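# Sort bronze bushings from turntable into crate

## Task

Transfer every bronze bushing from the turntable into the crate while all steel bushings stay on the turntable. The crate must not be tipped or shifted out of its corner guides. At the end nothing may depend on the robot to stay where it is, and nothing the robot is touching at the end may drop by more than about a fingernail's width once released.

## Robot and tools

Robot: two arms, left_arm and right_arm, each with a parallel two-finger gripper. Disturbances can occur: a held part may get a short tug, or a loose object may be shoved.

World frame: one frame shared by both arms and all reported poses. Origin sits on the table surface midway between the arms; +z is up, +x reaches out across the table, and left_arm is mounted on the +y side. The arm names do not indicate image sides. Printed hand positions can be somewhat wrong, more so when the arm is extended far.

Gripper frame: fingers point along the gripper's own +z and close along its y. The reported end_effector_position is the midpoint between the finger pads when shut, roughly 2 cm short of the fingertips; closing pushes the tips about 10 mm further along +z.

execute_actions(actions): actions is a list of actions; each action is a table of at most 15 rows, one row per 1/30 s control step. If fewer than 15 rows are given, the final row repeats to fill 15 steps. Every row has exactly 14 numbers in [-1, 1], covering both arms even when one is idle: dx, dy, dz, rx, ry, rz, opening for left_arm, followed by the same seven for right_arm. dx..rz are an offset, expressed in that gripper's own axes, from the gripper's measured pose when the action began (for a call's first action, the pose in the latest result of this scene). Each row is relative to that start pose, not to the row before. Scale: 1.0 equals 0.6 m of translation or 180 degrees of rotation; rx, ry, rz form a single rotation vector. opening is absolute, not an offset: +1 fully open (0.084 m), -1 closed. An empty list simply returns state and images.

move(target, speed, blocking): target is one 14-number row laid out as above (offsets in gripper axes from the pose in the scene's latest result showing one; opening absolute). Each gripper travels a straight line toward its target; both arms finish together, over 0.5 to 10 s, cut off at 10 s. Rotation takes the shorter direction. speed is the path top speed in m/s, 0.002 to 0.5, default 0.25; rotation limited to twice that in rad/s. Paths ignore obstacles and the other arm; grippers may lag, drift, or overshoot speed near full extension. Faster motion and targets set deeper past a contact both mean harder impacts. The opening is applied at the start. blocking=false returns after 0.5 s while motion continues; until a result shows it ended, further rows and moves are rejected, so call wait or stop. The result adds a "move:" line with the outcome (done, off_target, moving, held, fault), any limits (paced = pose clipped; held = a check blocked steps, after which the arm may jump faster than speed), and each gripper's distance to its target. If only one arm is named, the other finished fine.

wait(seconds): 0 to 10; lets time pass with each arm holding its last command; returns early if a running move ends. stop(): brakes a running move (needs braking distance; fingers keep moving). zoom_image(camera, region): camera is cam_high, cam_left_wrist or cam_right_wrist; region [x0, y0, x1, y1] in pixels, origin top-left, at most 504 by 504. finished_scene(scene): ends the scene numbered 1 or 2, irreversibly; the goal must already hold and keep holding.

Controller behaviour: each step the commanded pose is clipped to within 70 mm and 16 degrees of the measured pose; damped IK then drives the joints, favouring position over orientation. Distant targets need several actions, and after an action the arm only continues up to its last clipped pose, so send the remainder next. Elbows stop slightly before straight. "Hand target" lines show where each gripper is currently being driven; "pose unreachable" means the clearance check altered or blocked that arm's command. Joints move at most 3.14 rad/s, take 0.16 s to accelerate, and are synchronised per arm.

Gripping: grip_measured reports the real finger opening on the command scale. To keep hold, command an opening clearly below it; a larger gap squeezes harder, up to about 24 N per pad for objects up to about 6 cm. Quick closes can hit harder and may bounce open. Resending grip_measured still applies light pressure; wide parts may slip.

Holding still: for an idle arm, send the offset back to its desired pose in a reply's first call and zeros afterwards, always with its intended opening. An arm blocked by an object keeps pushing until a new command.

Results: state line per arm with end_effector_position (m), end_effector_quat_wxyz, velocities (m/s, rad/s); joint positions and joint torques (offset, scaled, noisy, nonzero even in air); images from cam_high, cam_left_wrist, cam_right_wrist, each 504x504, with changed calibration listed. Calibration lines give K, D and T_world_to_cam (world to camera, metres), accurate to a few degrees and millimetres.

Avoid: arms colliding or pressing each other; contact torque reaching limits (waist, shoulder 43.5; elbow, forearm roll 26.1; wrist pitch, wrist roll 17.4 N m, held weight included), which freezes the arm 10 s and drops the rest of the call; motor overheating (warning from 65 °C, braking at 80 °C); dropping, slipping or slamming parts; knocking anything off the table; tipping or displacing the crate; leaving parts supported only by the gripper.

Each tool is called after "Emit:" in YAML: its name, and indented under it one key for each argument.

## Session

Emit:
execute_actions:
  actions: []

Scene clock: 0.00 s.
left_arm: end_effector_position=(+0.3042, +0.5527, +0.3304) grip_measured=+1.00 end_effector_quat_wxyz=(-0.007, -0.412, +0.911, -0.018) end_effector_velocity=(+0.000, +0.000, +0.000) end_effector_angular_velocity=(+0.000, -0.000, -0.000) | right_arm: end_effector_position=(+0.6722, -0.1021, +0.2580) grip_measured=+1.00 end_effector_quat_wxyz=(+0.527, +0.671, +0.486, +0.189) end_effector_velocity=(-0.000, -0.000, -0.001) end_effector_angular_velocity=(+0.000, +0.001, -0.001)
Joint positions: left_arm=[ 0.728 -0.287 -1.142 -0.029  1.455  3.074  0.084] | right_arm=[ 0.735  0.9   -2.145 -1.285  1.16  -0.081  0.084]
Joint velocities: left_arm=[-0. -0. -0.  0. -0.  0. -0.] | right_arm=[-0.     0.001  0.     0.001  0.     0.001  0.   ]
Joint torques (N m, as the arm reports them, + toward a larger angle): no reading
Motor temperatures (°C, as the motors report them): left_arm=[33 34 36 34 38 36] | right_arm=[35 32 38 33 41 36]
Hand target (left_arm): +0.304, +0.553, +0.330; -0.007, -0.412, +0.911, -0.018
Hand target (right_arm): +0.672, -0.102, +0.258; +0.527, +0.671, +0.486, +0.189

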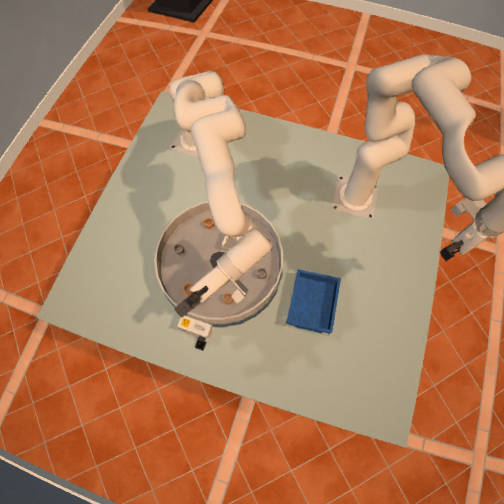

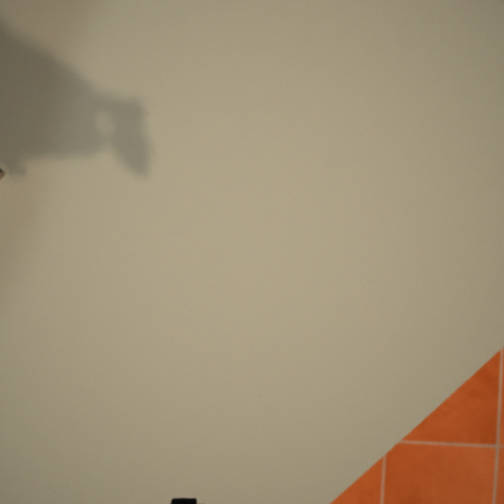

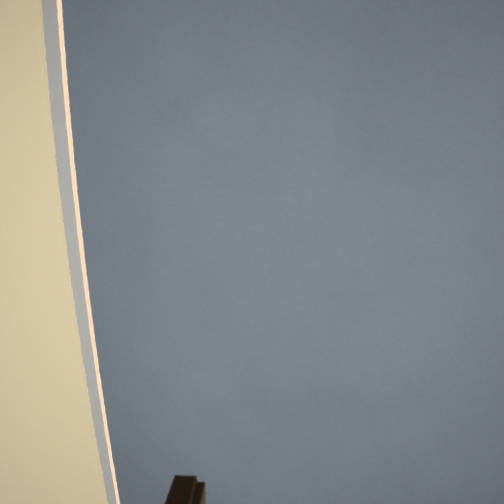

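Emit:
move:
  target: [0,0,0,0,0,0,1, 0,0,-0.3,0,0,0,1]

Scene clock: 5.80 s.
left_arm: end_effector_position=(+0.3042, +0.5527, +0.3304) grip_measured=+1.00 end_effector_quat_wxyz=(-0.007, -0.412, +0.911, -0.018) end_effector_velocity=(+0.000, -0.000, -0.000) end_effector_angular_velocity=(-0.001, +0.000, -0.001) | right_arm: end_effector_position=(+0.5351, -0.0084, +0.3244) grip_measured=+1.00 end_effector_quat_wxyz=(+0.528, +0.671, +0.486, +0.188) end_effector_velocity=(-0.003, +0.003, +0.004) end_effector_angular_velocity=(+0.005, -0.003, +0.004)
Joint positions: left_arm=[ 0.728 -0.287 -1.142 -0.029  1.455  3.074  0.084] | right_arm=[ 1.012  0.701 -2.005 -1.212  1.43  -0.052  0.084]
Joint velocities: left_arm=[-0.     0.     0.001 -0.    -0.     0.001 -0.   ] | right_arm=[ 0.008 -0.005 -0.002  0.001  0.004 -0.     0.   ]
Joint torques (N m, as the arm reports them, + toward a larger angle): left_arm=[ -0.04 -18.8  -12.51  -1.42  -2.17   0.14] | right_arm=[ -1.11 -39.03 -24.81  -2.08   0.08   0.35]
Motor temperatures (°C, as the motors report them): left_arm=[33 35 39 34 38 36] | right_arm=[35 33 41 33 41 36]
Hand target (left_arm): +0.304, +0.553, +0.330; -0.007, -0.412, +0.911, -0.018
Hand target (right_arm): +0.535, -0.008, +0.325; +0.527, +0.671, +0.486, +0.189
Off the commanded pose (left_arm): 0.000 m, 0 deg.
Off the commanded pose (right_arm): 0.001 m, 0 deg.
move: done
camera_calibration (this result's frames):
cam_left_wrist: T_world_to_cam=[[-0.74587, 0.665204, -0.0343686, -0.097147], [0.666077, 0.745202, -0.0318649, -0.534163], [0.00441492, -0.0466592, -0.998901, 0.488725], [0, 0, 0, 1]] pos_world=[0.281177, 0.485486, 0.467828]
cam_right_wrist: T_world_to_cam=[[0.46124, 0.0252069, 0.886917, -0.503091], [-0.4549, -0.851507, 0.260771, 0.221347], [0.761789, -0.523737, -0.381283, -0.161122], [0, 0, 0, 1]] pos_world=[0.455478, 0.116775, 0.327046]

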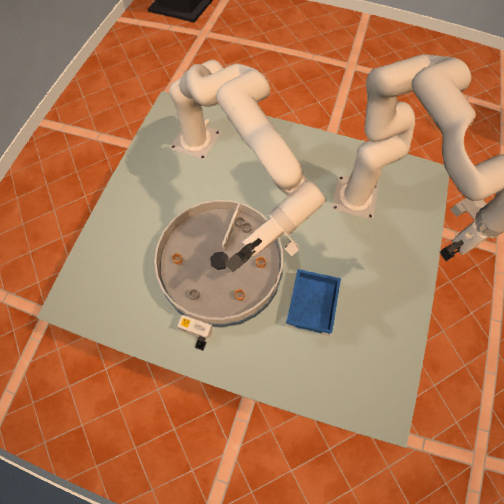

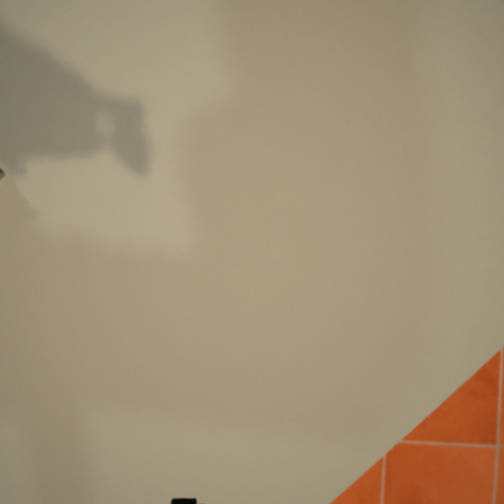

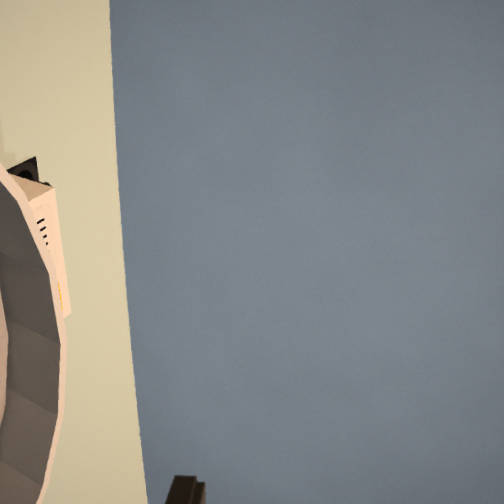

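Emit:
zoom_image:
  camera: "cam_high"
  region: [140, 190, 300, 360]

Region (140, 190, 300, 360) of cam_high's 504x504 image, scaled by 2.965, with more detail than that image has; it fills the left 474 columns of this view, and the rest is white.

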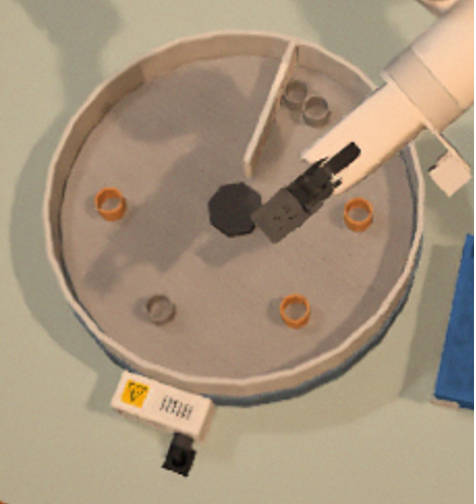

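Emit:
move:
  target: [0.69,-0.6,0.13,0,0,0,1, -0.52,0,0.1,0,0,0,1]

Scene clock: 24.87 s.
left_arm: end_effector_position=(+0.3011, +0.0028, +0.2745) grip_measured=+1.00 end_effector_quat_wxyz=(-0.006, -0.412, +0.911, -0.019) end_effector_velocity=(+0.000, -0.002, -0.001) end_effector_angular_velocity=(+0.002, +0.001, -0.001) | right_arm: end_effector_position=(+0.4379, -0.3048, +0.3831) grip_measured=+1.00 end_effector_quat_wxyz=(+0.527, +0.671, +0.486, +0.188) end_effector_velocity=(-0.000, -0.001, +0.001) end_effector_angular_velocity=(+0.001, -0.001, +0.000)
Joint positions: left_arm=[-0.824 -0.315 -0.946 -0.026  1.23   1.527  0.084] | right_arm=[ 0.664 -0.352 -0.83  -1.331  1.079 -0.034  0.084]
Joint velocities: left_arm=[-0.003  0.007 -0.005  0.001  0.001 -0.002  0.   ] | right_arm=[-0.002 -0.003  0.001 -0.    -0.002 -0.001  0.   ]
Joint torques (N m, as the arm reports them, + toward a larger angle): left_arm=[  0.11 -18.41 -12.57  -0.99  -2.61  -0.07] | right_arm=[ -0.74 -16.58 -25.42  -1.27   0.11   0.33]
Motor temperatures (°C, as the motors report them): left_arm=[33 35 44 34 39 36] | right_arm=[35 35 45 33 41 36]
Hand target (left_arm): +0.301, +0.003, +0.274; -0.006, -0.412, +0.911, -0.019
Hand target (right_arm): +0.438, -0.305, +0.383; +0.527, +0.671, +0.486, +0.188
Off the commanded pose (left_arm): 0.002 m, 0 deg.
Off the commanded pose (right_arm): 0.001 m, 0 deg.
move: done
camera_calibration (this result's frames):
cam_left_wrist: T_world_to_cam=[[-0.745855, 0.665069, -0.0371824, 0.265209], [0.666071, 0.745239, -0.0311227, -0.124243], [0.00701102, -0.0479791, -0.998824, 0.406403], [0, 0, 0, 1]] pos_world=[0.277713, -0.0642928, 0.411919]
cam_right_wrist: T_world_to_cam=[[0.461857, 0.0254203, 0.88659, -0.502921], [-0.454465, -0.851619, 0.261165, -0.0909944], [0.761676, -0.523545, -0.381774, -0.219676], [0, 0, 0, 1]] pos_world=[0.358246, -0.179718, 0.385783]

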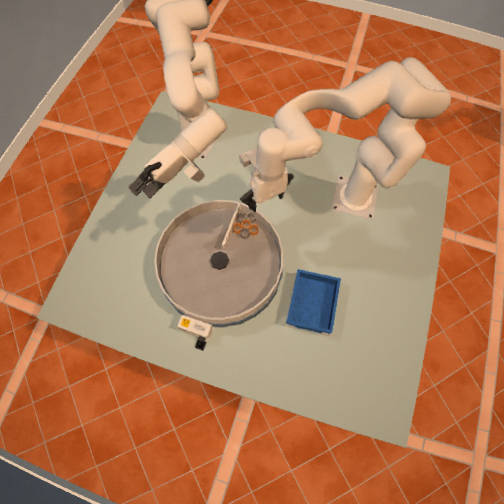

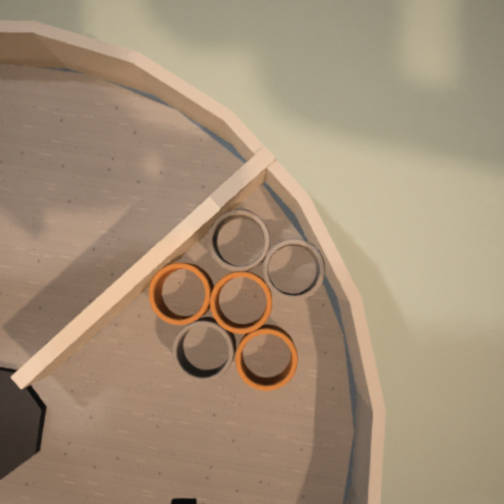

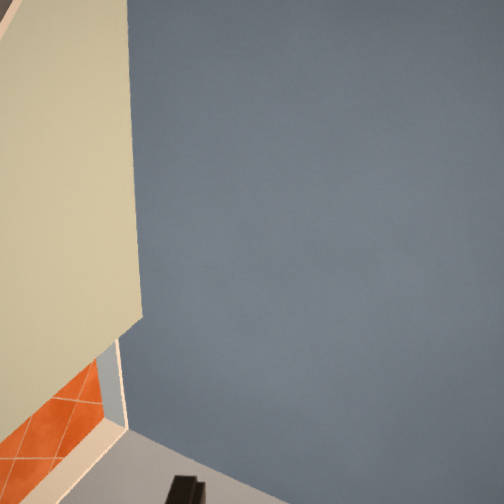

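Emit:
move:
  target: [0.033,-0.028,0.24,0,0,0,-0.4, 0,0,0,0,0,0,1]

Scene clock: 33.20 s.
left_arm: end_effector_position=(+0.3014, -0.0294, +0.1323) grip_measured=-0.42 end_effector_quat_wxyz=(-0.006, -0.412, +0.911, -0.020) end_effector_velocity=(-0.001, +0.000, -0.004) end_effector_angular_velocity=(+0.004, +0.004, -0.001) | right_arm: end_effector_position=(+0.4379, -0.3048, +0.3831) grip_measured=+1.00 end_effector_quat_wxyz=(+0.527, +0.671, +0.486, +0.188) end_effector_velocity=(-0.000, -0.000, +0.000) end_effector_angular_velocity=(-0.001, +0.001, -0.000)
Joint positions: left_arm=[-0.881 -0.08  -0.75  -0.033  0.797  1.484  0.026] | right_arm=[ 0.664 -0.352 -0.83  -1.331  1.079 -0.034  0.084]
Joint velocities: left_arm=[-0.001  0.007  0.003 -0.001 -0.004 -0.     0.   ] | right_arm=[ 0.    -0.     0.     0.     0.001 -0.001  0.   ]
Joint torques (N m, as the arm reports them, + toward a larger angle): left_arm=[  0.42 -23.03 -11.26  -0.88  -2.15  -0.06] | right_arm=[ -0.67 -16.62 -25.36  -1.17   0.05   0.31]
Motor temperatures (°C, as the motors report them): left_arm=[33 35 45 34 39 36] | right_arm=[35 35 46 33 41 36]
Hand target (left_arm): +0.301, -0.029, +0.132; -0.006, -0.412, +0.911, -0.019
Hand target (right_arm): +0.438, -0.305, +0.383; +0.527, +0.671, +0.486, +0.188
Off the commanded pose (left_arm): 0.001 m, 0 deg.
Off the commanded pose (right_arm): 0.000 m, 0 deg.
move: done
camera_calibration (this result's frames):
cam_left_wrist: T_world_to_cam=[[-0.745489, 0.665414, -0.03835, 0.281676], [0.666476, 0.744854, -0.0316636, -0.104966], [0.0074958, -0.0491642, -0.998763, 0.262668], [0, 0, 0, 1]] pos_world=[0.277974, -0.0963326, 0.269822]
cam_right_wrist: T_world_to_cam=[[0.461856, 0.0254194, 0.886591, -0.502921], [-0.454466, -0.851619, 0.261164, -0.0909941], [0.761676, -0.523545, -0.381773, -0.219676], [0, 0, 0, 1]] pos_world=[0.358246, -0.179719, 0.385783]

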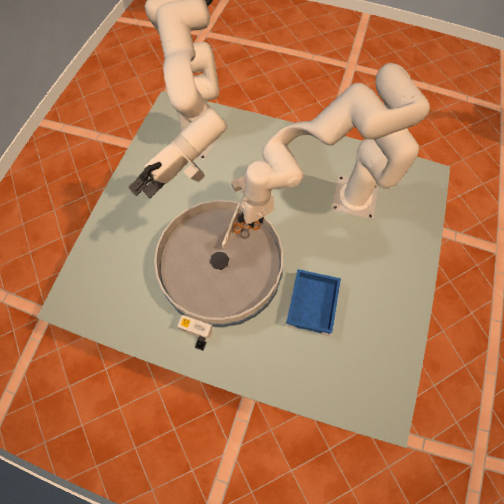

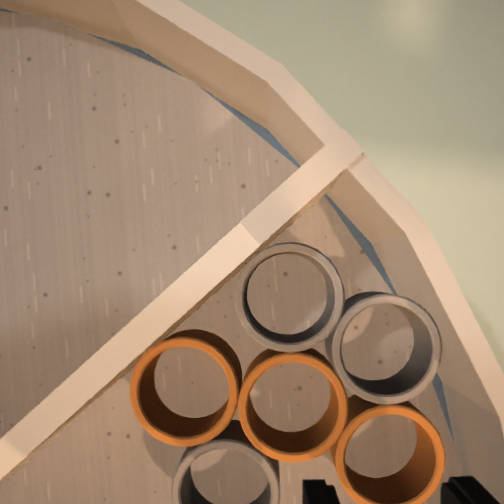

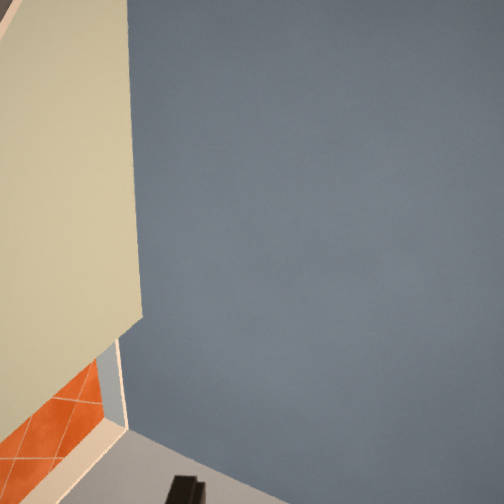

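Emit:
move:
  target: [0.012,0.042,0.115,0,0,0,-0.4, 0,0,0,0,0,0,1]
  speed: 0.1

Emit:
execute_actions:
  actions:
    - [[0,0,0,0,0,0,-1, 0,0,0,0,0,0,1]]

Emit:
move:
  target: [0,0,-0.2,0,0,0,-1, 0,0,0,0,0,0,1]

Scene clock: 52.13 s.
left_arm: end_effector_position=(+0.3096, -0.0514, +0.1170) grip_measured=-0.42 end_effector_quat_wxyz=(+0.008, -0.411, +0.909, -0.067) end_effector_velocity=(+0.001, +0.000, +0.000) end_effector_angular_velocity=(-0.000, -0.001, -0.001) | right_arm: end_effector_position=(+0.4379, -0.3048, +0.3831) grip_measured=+1.00 end_effector_quat_wxyz=(+0.527, +0.671, +0.486, +0.188) end_effector_velocity=(+0.000, -0.000, +0.000) end_effector_angular_velocity=(-0.000, -0.000, -0.001)
Joint positions: left_arm=[-0.903 -0.037 -0.715 -0.038  0.62   1.469  0.026] | right_arm=[ 0.664 -0.352 -0.83  -1.331  1.079 -0.034  0.084]
Joint velocities: left_arm=[ 0.001 -0.    -0.001  0.001  0.     0.002  0.   ] | right_arm=[-0.     0.    -0.    -0.     0.001  0.     0.   ]
Joint torques (N m, as the arm reports them, + toward a larger angle): left_arm=[  0.5  -22.91 -11.18  -1.29  -2.61   0.33] | right_arm=[ -0.63 -16.44 -25.45  -1.37   0.18   0.43]
Motor temperatures (°C, as the motors report them): left_arm=[33 36 44 34 39 36] | right_arm=[35 34 47 33 41 36]
Hand target (left_arm): +0.310, -0.051, +0.117; +0.008, -0.411, +0.909, -0.067
Hand target (right_arm): +0.438, -0.305, +0.383; +0.527, +0.671, +0.486, +0.188
Off the commanded pose (left_arm): 0.070 m, 6 deg.
Off the commanded pose (right_arm): 0.000 m, 0 deg.
TORQUE FAULT: the external load on joint 3 (elbow) of the left arm reached its load limit, and that arm stopped for 10 seconds. That time counts as 18 of the actions that you can send in this scene. A torque fault stops only its own arm. That arm's remaining commands of this call were not run. Joint 3 (elbow) of that arm moved back by up to 3 degrees. That arm holds there, with its grip as last carried out, and accepts commands again: back off and push less far. That arm stops again, at the same cost, whenever a joint's load reaches its limit.
move: fault (left_arm)
camera_calibration (this result's frames):
cam_left_wrist: T_world_to_cam=[[-0.740767, 0.657969, -0.135428, 0.31131], [0.667883, 0.743001, -0.0433743, -0.0936861], [0.0720844, -0.12258, -0.989837, 0.221455], [0, 0, 0, 1]] pos_world=[0.277216, -0.108078, 0.257301]
cam_right_wrist: T_world_to_cam=[[0.461856, 0.0254194, 0.886591, -0.502921], [-0.454466, -0.851619, 0.261164, -0.0909941], [0.761676, -0.523545, -0.381773, -0.219676], [0, 0, 0, 1]] pos_world=[0.358246, -0.179719, 0.385783]

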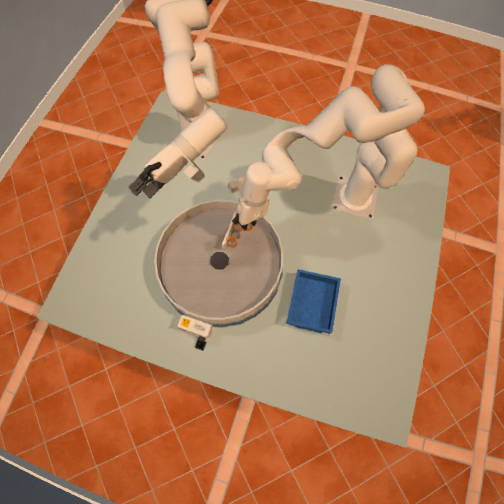

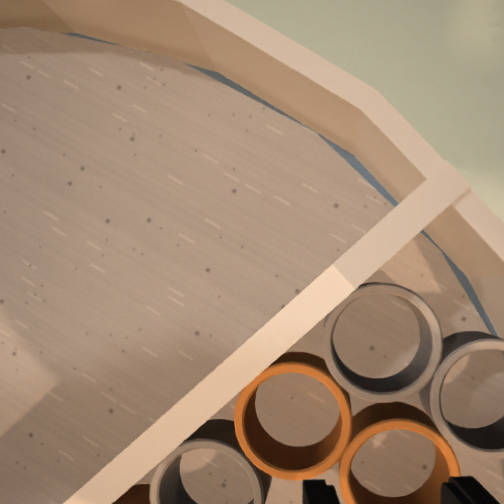

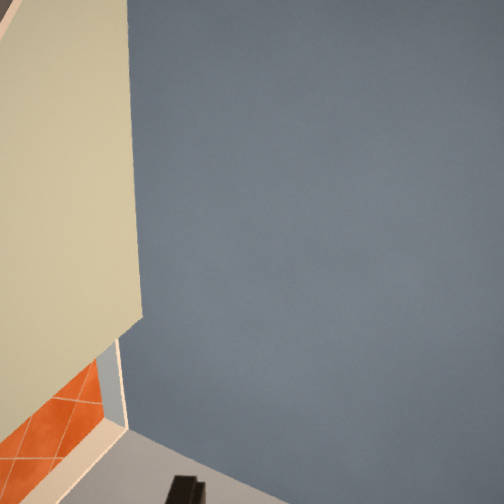

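not run: a fault stop came before this call.

not run: a fault stop came before this call.

Emit:
move:
  target: [0,0,-0.15,0,0,0,-0.4, 0,0,0,0,0,0,1]

Scene clock: 58.50 s.
left_arm: end_effector_position=(+0.3031, -0.0407, +0.2053) grip_measured=-0.42 end_effector_quat_wxyz=(+0.008, -0.411, +0.909, -0.066) end_effector_velocity=(+0.001, -0.002, +0.006) end_effector_angular_velocity=(-0.006, -0.005, -0.001) | right_arm: end_effector_position=(+0.4379, -0.3048, +0.3831) grip_measured=+1.00 end_effector_quat_wxyz=(+0.527, +0.671, +0.486, +0.188) end_effector_velocity=(-0.000, -0.000, +0.000) end_effector_angular_velocity=(+0.002, -0.001, -0.002)
Joint positions: left_arm=[-0.896 -0.226 -0.799 -0.029  0.894  1.464  0.026] | right_arm=[ 0.664 -0.352 -0.83  -1.331  1.079 -0.034  0.084]
Joint velocities: left_arm=[-0.001 -0.006 -0.01   0.     0.008 -0.     0.   ] | right_arm=[ 0.    -0.001 -0.001  0.002  0.001  0.001  0.   ]
Joint torques (N m, as the arm reports them, + toward a larger angle): left_arm=[  0.86 -20.98 -12.19  -1.33  -2.39   0.04] | right_arm=[ -0.79 -16.57 -25.33  -1.13   0.08   0.19]
Motor temperatures (°C, as the motors report them): left_arm=[33 36 44 34 39 36] | right_arm=[35 34 48 33 41 36]
Hand target (left_arm): +0.303, -0.041, +0.206; +0.009, -0.411, +0.909, -0.067
Hand target (right_arm): +0.438, -0.305, +0.383; +0.527, +0.671, +0.486, +0.188
Off the commanded pose (left_arm): 0.001 m, 0 deg.
Off the commanded pose (right_arm): 0.000 m, 0 deg.
move: done
camera_calibration (this result's frames):
cam_left_wrist: T_world_to_cam=[[-0.741082, 0.657908, -0.133995, 0.311196], [0.667609, 0.743275, -0.0428863, -0.0935146], [0.0713802, -0.121239, -0.990054, 0.310934], [0, 0, 0, 1]] pos_world=[0.270858, -0.0975336, 0.345529]
cam_right_wrist: T_world_to_cam=[[0.461856, 0.0254194, 0.886591, -0.502921], [-0.454466, -0.851619, 0.261164, -0.0909941], [0.761676, -0.523545, -0.381773, -0.219676], [0, 0, 0, 1]] pos_world=[0.358246, -0.179719, 0.385783]

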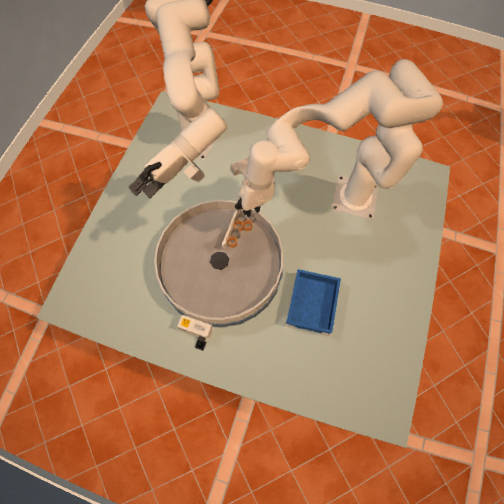

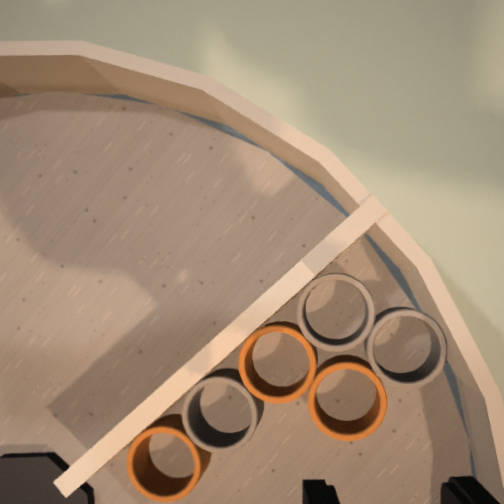

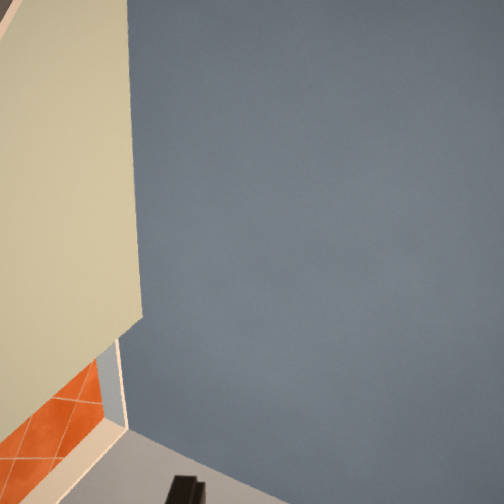

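Emit:
move:
  target: [0.013,0.038,0.225,0,0,0,-0.4, 0,0,0,0,0,0,1]
  speed: 0.1

Emit:
execute_actions:
  actions:
    - [[0,0,0,0,0,0,-1, 0,0,0,0,0,0,1]]

Emit:
move:
  target: [0,0,-0.2,0,0,0,-1, 0,0,0,0,0,0,1]

Scene clock: 76.43 s.
left_arm: end_effector_position=(+0.3155, -0.0751, +0.1192) grip_measured=-0.42 end_effector_quat_wxyz=(+0.021, -0.409, +0.905, -0.113) end_effector_velocity=(-0.000, -0.000, +0.000) end_effector_angular_velocity=(-0.000, +0.000, -0.001) | right_arm: end_effector_position=(+0.4379, -0.3048, +0.3831) grip_measured=+1.00 end_effector_quat_wxyz=(+0.527, +0.671, +0.486, +0.188) end_effector_velocity=(-0.000, -0.000, +0.000) end_effector_angular_velocity=(+0.001, -0.001, -0.001)
Joint positions: left_arm=[-0.93  -0.019 -0.703 -0.039  0.492  1.445  0.026] | right_arm=[ 0.664 -0.352 -0.83  -1.331  1.079 -0.034  0.084]
Joint velocities: left_arm=[-0.001  0.    -0.    -0.    -0.    -0.     0.   ] | right_arm=[-0.    -0.    -0.001  0.     0.001  0.     0.   ]
Joint torques (N m, as the arm reports them, + toward a larger angle): left_arm=[  0.68 -23.7  -11.09  -1.11  -2.7    0.25] | right_arm=[ -0.63 -16.28 -25.35  -1.11   0.17   0.19]
Motor temperatures (°C, as the motors report them): left_arm=[33 36 45 34 39 36] | right_arm=[35 33 48 33 41 36]
Hand target (left_arm): +0.316, -0.075, +0.119; +0.021, -0.409, +0.905, -0.113
Hand target (right_arm): +0.438, -0.305, +0.383; +0.527, +0.671, +0.486, +0.188
Off the commanded pose (left_arm): 0.063 m, 6 deg.
Off the commanded pose (right_arm): 0.000 m, 0 deg.
TORQUE FAULT: the external load on joint 3 (elbow) of the left arm reached its load limit, and that arm stopped for 10 seconds. That time counts as 18 of the actions that you can send in this scene. A torque fault stops only its own arm. That arm's remaining commands of this call were not run. Joint 3 (elbow) of that arm moved back by up to 3 degrees. That arm holds there, with its grip as last carried out, and accepts commands again: back off and push less far. That arm stops again, at the same cost, whenever a joint's load reaches its limit.
move: fault (left_arm)
camera_calibration (this result's frames):
cam_left_wrist: T_world_to_cam=[[-0.730038, 0.643628, -0.229758, 0.338341], [0.670328, 0.739844, -0.0573677, -0.0792936], [0.133061, -0.195893, -0.971556, 0.193297], [0, 0, 0, 1]] pos_world=[0.274434, -0.121235, 0.260986]
cam_right_wrist: T_world_to_cam=[[0.461856, 0.0254192, 0.88659, -0.502921], [-0.454466, -0.851618, 0.261164, -0.0909941], [0.761675, -0.523545, -0.381773, -0.219676], [0, 0, 0, 1]] pos_world=[0.358246, -0.179719, 0.385783]

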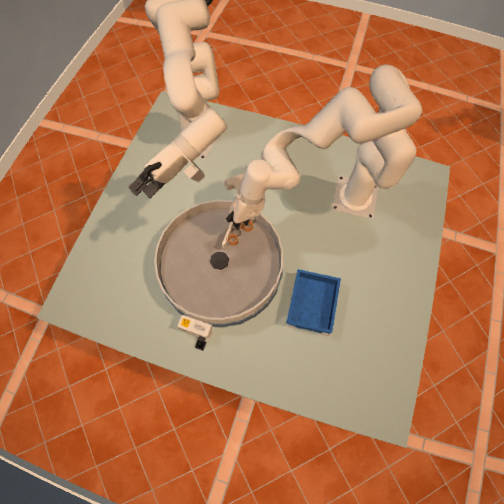

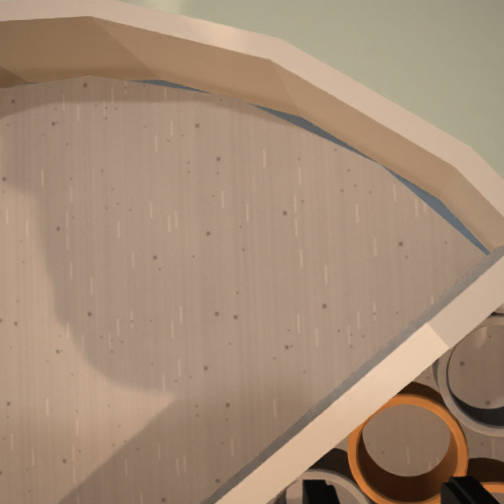

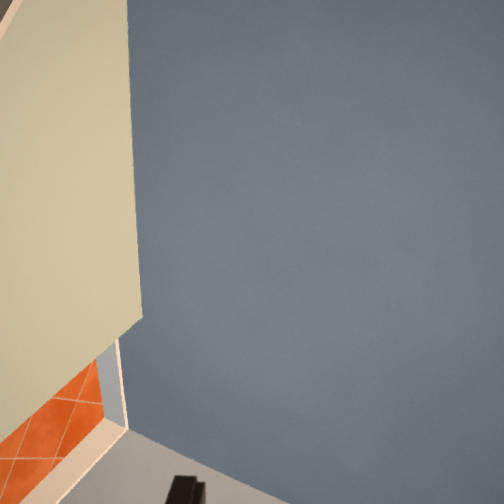

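not run: a fault stop came before this call.

not run: a fault stop came before this call.

Emit:
move:
  target: [0,0,-0.12,-0.073,-0.018,0,-0.4, 0,0,0,0,0,0,1]

Scene clock: 84.23 s.
left_arm: end_effector_position=(+0.3060, -0.0611, +0.1889) grip_measured=-0.42 end_effector_quat_wxyz=(+0.000, -0.412, +0.911, +0.003) end_effector_velocity=(+0.001, -0.001, +0.003) end_effector_angular_velocity=(-0.000, -0.000, +0.001) | right_arm: end_effector_position=(+0.4379, -0.3048, +0.3831) grip_measured=+1.00 end_effector_quat_wxyz=(+0.527, +0.671, +0.486, +0.188) end_effector_velocity=(-0.000, -0.000, +0.000) end_effector_angular_velocity=(-0.001, -0.001, +0.001)
Joint positions: left_arm=[-0.932 -0.047 -0.974  0.002  1.026  1.41   0.026] | right_arm=[ 0.664 -0.352 -0.83  -1.331  1.079 -0.034  0.084]
Joint velocities: left_arm=[ 0.     0.001 -0.012  0.     0.011 -0.001  0.   ] | right_arm=[-0.    -0.001  0.001 -0.002 -0.001 -0.001  0.   ]
Joint torques (N m, as the arm reports them, + toward a larger angle): left_arm=[  0.43 -25.32 -12.14  -0.98  -2.4   -0.01] | right_arm=[ -0.52 -16.27 -25.42  -0.89   0.16   0.07]
Motor temperatures (°C, as the motors report them): left_arm=[33 36 45 34 39 36] | right_arm=[35 33 48 33 41 36]
Hand target (left_arm): +0.306, -0.061, +0.189; +0.000, -0.412, +0.911, +0.003
Hand target (right_arm): +0.438, -0.305, +0.383; +0.527, +0.671, +0.486, +0.188
Off the commanded pose (left_arm): 0.001 m, 0 deg.
Off the commanded pose (right_arm): 0.000 m, 0 deg.
move: done
camera_calibration (this result's frames):
cam_left_wrist: T_world_to_cam=[[-0.746168, 0.665755, -0.00201379, 0.301666], [0.665758, 0.746164, -0.00230915, -0.0879175], [-0.0000347159, -0.00306371, -0.999995, 0.322929], [0, 0, 0, 1]] pos_world=[0.283636, -0.134245, 0.323332]
cam_right_wrist: T_world_to_cam=[[0.461856, 0.0254193, 0.88659, -0.502921], [-0.454466, -0.851619, 0.261164, -0.0909941], [0.761676, -0.523545, -0.381773, -0.219676], [0, 0, 0, 1]] pos_world=[0.358246, -0.179719, 0.385783]

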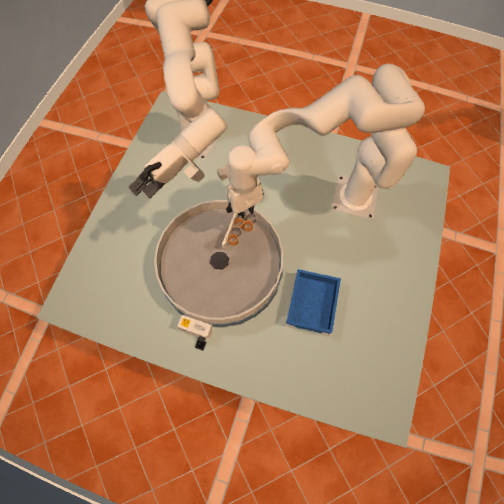

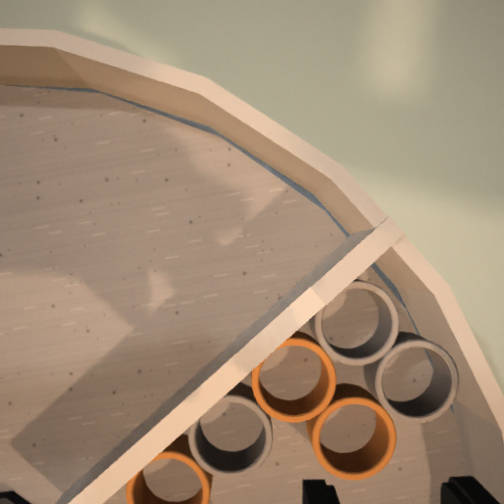

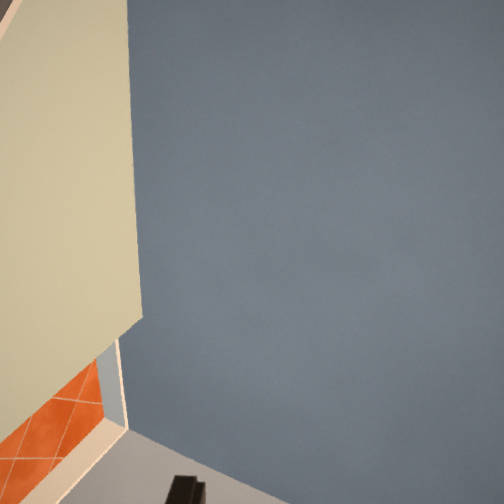

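Emit:
move:
  target: [0,0.033,0.15,0,0,0,-0.4, 0,0,0,0,0,0,1]
  speed: 0.1

Scene clock: 91.00 s.
left_arm: end_effector_position=(+0.2919, -0.0489, +0.1009) grip_measured=-0.42 end_effector_quat_wxyz=(+0.001, -0.412, +0.911, +0.001) end_effector_velocity=(-0.000, +0.000, -0.002) end_effector_angular_velocity=(-0.000, -0.001, -0.000) | right_arm: end_effector_position=(+0.4379, -0.3048, +0.3831) grip_measured=+1.00 end_effector_quat_wxyz=(+0.527, +0.671, +0.486, +0.188) end_effector_velocity=(+0.000, +0.000, -0.000) end_effector_angular_velocity=(-0.002, +0.000, +0.001)
Joint positions: left_arm=[-0.939  0.032 -0.783  0.002  0.753  1.402  0.026] | right_arm=[ 0.664 -0.352 -0.83  -1.331  1.079 -0.034  0.084]
Joint velocities: left_arm=[-0.     0.002  0.003  0.001 -0.006 -0.001  0.   ] | right_arm=[-0.     0.001 -0.    -0.002 -0.    -0.001  0.   ]
Joint torques (N m, as the arm reports them, + toward a larger angle): left_arm=[ -0.16 -18.52  -8.12  -1.4   -1.92  -0.08] | right_arm=[ -0.78 -16.55 -25.26  -1.06   0.16   0.25]
Motor temperatures (°C, as the motors report them): left_arm=[33 36 45 34 39 36] | right_arm=[35 33 49 33 41 36]
Hand target (left_arm): +0.291, -0.048, +0.099; +0.000, -0.412, +0.911, +0.003
Hand target (right_arm): +0.438, -0.305, +0.383; +0.527, +0.671, +0.486, +0.188
Off the commanded pose (left_arm): 0.003 m, 0 deg.
Off the commanded pose (right_arm): 0.000 m, 0 deg.
move: done
camera_calibration (this result's frames):
cam_left_wrist: T_world_to_cam=[[-0.745985, 0.665931, -0.00657084, 0.28327], [0.665958, 0.745982, -0.00331152, -0.0877683], [0.00269649, -0.00684624, -0.999973, 0.233953], [0, 0, 0, 1]] pos_world=[0.269134, -0.121563, 0.235517]
cam_right_wrist: T_world_to_cam=[[0.461856, 0.0254192, 0.886591, -0.502922], [-0.454466, -0.851619, 0.261164, -0.090994], [0.761676, -0.523545, -0.381773, -0.219676], [0, 0, 0, 1]] pos_world=[0.358246, -0.179719, 0.385783]

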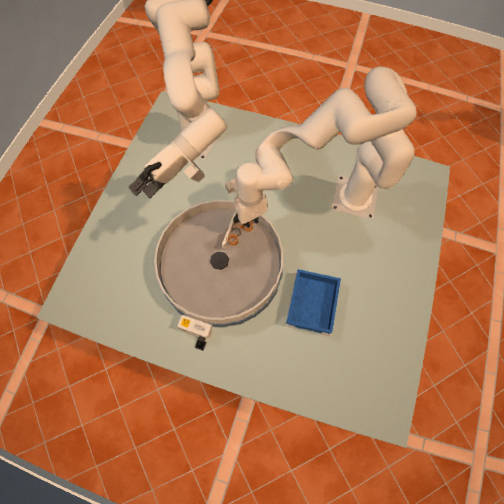

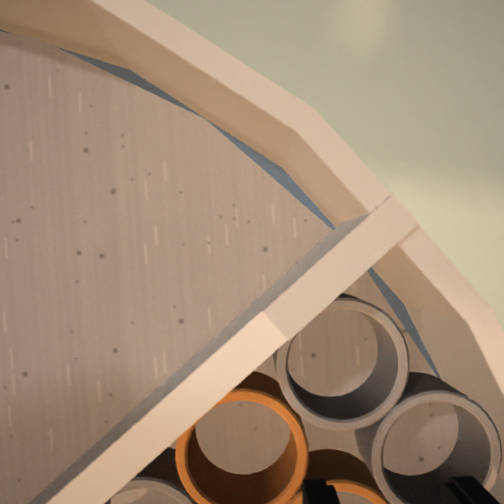

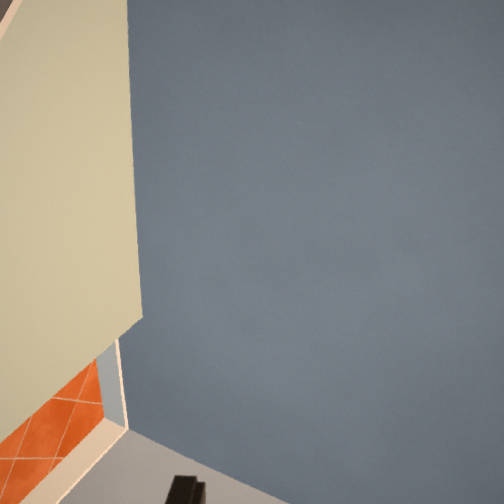

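Emit:
execute_actions:
  actions:
    - [[0,0,-0.008,0,0,0,-1, 0,0,0,0,0,0,1]]

Emit:
move:
  target: [0,0,-0.2,0,0,0,-1, 0,0,0,0,0,0,1]

Scene clock: 94.97 s.
left_arm: end_effector_position=(+0.2903, -0.0470, +0.1029) grip_measured=-1.00 end_effector_quat_wxyz=(-0.000, -0.412, +0.911, +0.004) end_effector_velocity=(+0.011, -0.014, +0.020) end_effector_angular_velocity=(-0.043, -0.035, -0.001) | right_arm: end_effector_position=(+0.4379, -0.3048, +0.3831) grip_measured=+1.00 end_effector_quat_wxyz=(+0.527, +0.671, +0.486, +0.188) end_effector_velocity=(-0.000, -0.001, -0.001) end_effector_angular_velocity=(-0.001, +0.001, -0.002)
Joint positions: left_arm=[-0.939  0.024 -0.784  0.002  0.768  1.402  0.   ] | right_arm=[ 0.664 -0.352 -0.83  -1.331  1.079 -0.034  0.084]
Joint velocities: left_arm=[-0.001 -0.019 -0.03  -0.    -0.006 -0.     0.   ] | right_arm=[-0.     0.001  0.     0.001  0.002  0.     0.   ]
Joint torques (N m, as the arm reports them, + toward a larger angle): left_arm=[  0.37 -24.82 -10.46  -0.92  -2.09   0.05] | right_arm=[ -0.78 -16.46 -25.25  -1.2    0.23   0.28]
Motor temperatures (°C, as the motors report them): left_arm=[33 36 43 34 39 36] | right_arm=[35 33 49 33 41 36]
Hand target (left_arm): +0.292, -0.049, +0.106; +0.001, -0.412, +0.911, +0.001
Hand target (right_arm): +0.438, -0.305, +0.383; +0.527, +0.671, +0.486, +0.188
Off the commanded pose (left_arm): 0.004 m, 0 deg.
Off the commanded pose (right_arm): 0.000 m, 0 deg.
camera_calibration (this result's frames):
cam_left_wrist: T_world_to_cam=[[-0.745951, 0.666, 0.00119158, 0.28003], [0.665997, 0.745952, -0.00203405, -0.088272], [-0.00224354, -0.000723716, -0.999997, 0.237754], [0, 0, 0, 1]] pos_world=[0.268211, -0.120481, 0.23724]
cam_right_wrist: T_world_to_cam=[[0.461856, 0.0254191, 0.886591, -0.502922], [-0.454466, -0.851619, 0.261164, -0.090994], [0.761676, -0.523545, -0.381773, -0.219676], [0, 0, 0, 1]] pos_world=[0.358246, -0.179719, 0.385783]

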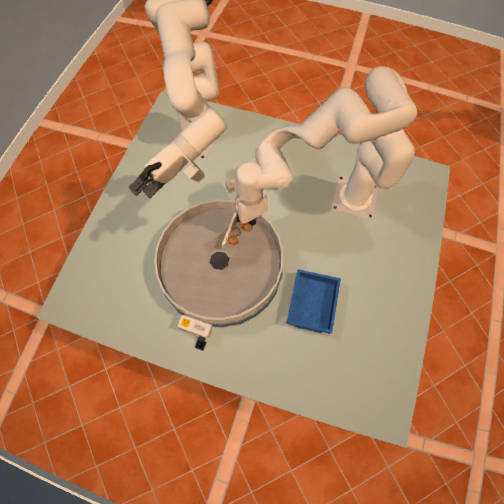

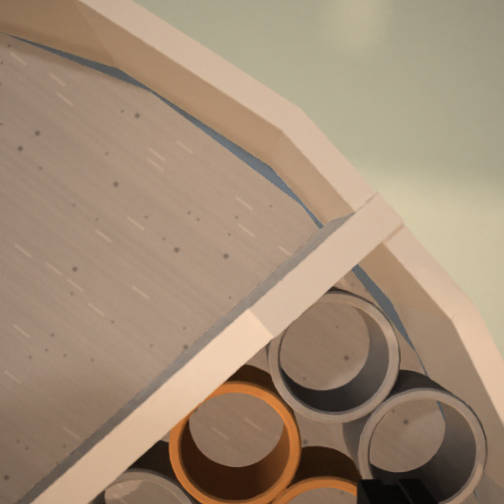

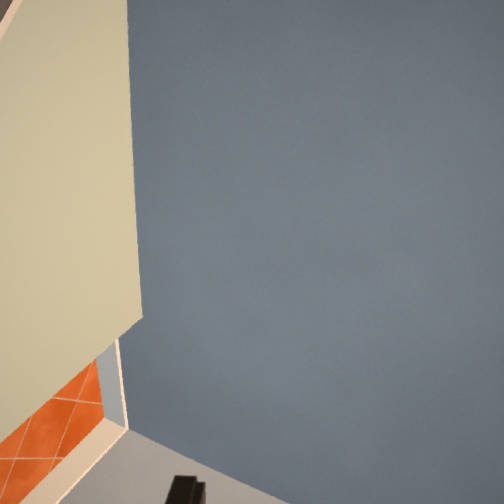

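Scene clock: 95.97 s.
left_arm: end_effector_position=(+0.2907, -0.0473, +0.2220) grip_measured=-1.00 end_effector_quat_wxyz=(-0.000, -0.412, +0.911, +0.005) end_effector_velocity=(+0.001, -0.002, +0.006) end_effector_angular_velocity=(-0.006, -0.005, -0.001) | right_arm: end_effector_position=(+0.4379, -0.3048, +0.3831) grip_measured=+1.00 end_effector_quat_wxyz=(+0.527, +0.671, +0.486, +0.188) end_effector_velocity=(+0.000, -0.000, +0.000) end_effector_angular_velocity=(-0.000, -0.001, -0.001)
Joint positions: left_arm=[-0.939 -0.145 -0.968  0.002  1.123  1.402  0.   ] | right_arm=[ 0.664 -0.352 -0.83  -1.331  1.079 -0.034  0.084]
Joint velocities: left_arm=[-0.001 -0.004 -0.012  0.     0.009 -0.     0.   ] | right_arm=[ 0.    -0.    -0.    -0.001  0.001  0.001  0.   ]
Joint torques (N m, as the arm reports them, + toward a larger angle): left_arm=[  0.33 -23.01 -12.35  -1.43  -2.05   0.32] | right_arm=[ -0.61 -16.27 -25.44  -1.32   0.16   0.24]
Motor temperatures (°C, as the motors report them): left_arm=[33 36 44 34 39 36] | right_arm=[35 33 49 33 41 36]
Hand target (left_arm): +0.291, -0.048, +0.223; -0.000, -0.412, +0.911, +0.004
Hand target (right_arm): +0.438, -0.305, +0.383; +0.527, +0.671, +0.486, +0.188
Off the commanded pose (left_arm): 0.001 m, 0 deg.
Off the commanded pose (right_arm): 0.000 m, 0 deg.
move: done
camera_calibration (this result's frames):
cam_left_wrist: T_world_to_cam=[[-0.746254, 0.665656, 0.00273867, 0.280064], [0.665655, 0.746258, -0.0014245, -0.0880554], [-0.00299198, 0.000759972, -0.999995, 0.357103], [0, 0, 0, 1]] pos_world=[0.268682, -0.120985, 0.356209]
cam_right_wrist: T_world_to_cam=[[0.461856, 0.0254189, 0.886591, -0.502922], [-0.454466, -0.851619, 0.261163, -0.0909939], [0.761676, -0.523545, -0.381773, -0.219676], [0, 0, 0, 1]] pos_world=[0.358246, -0.179719, 0.385783]

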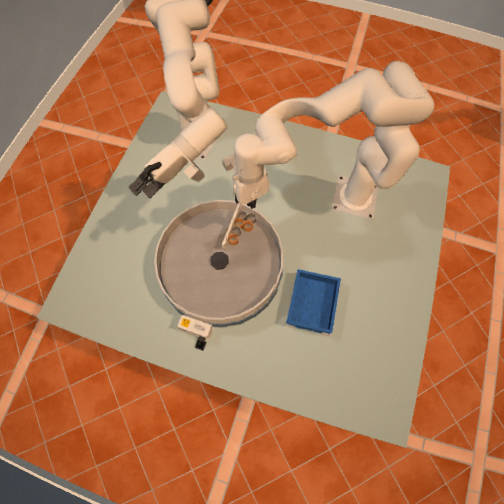

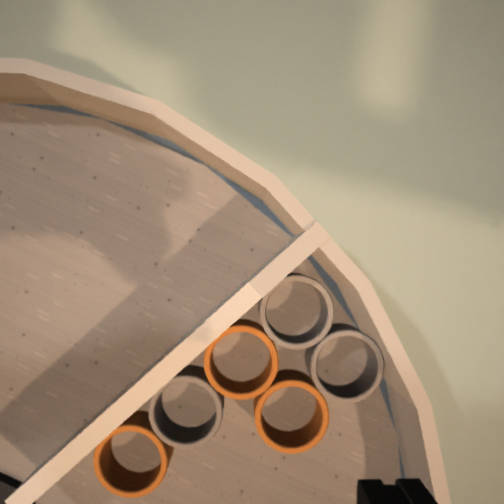

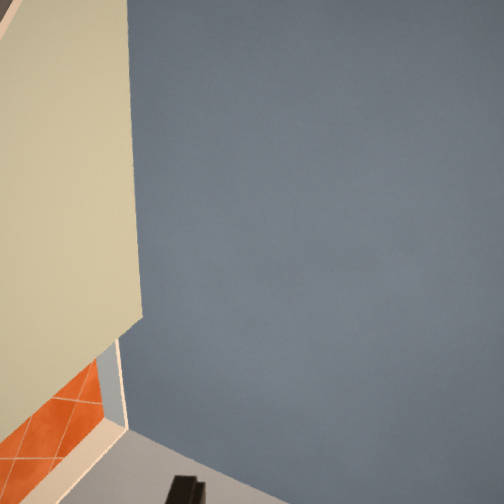

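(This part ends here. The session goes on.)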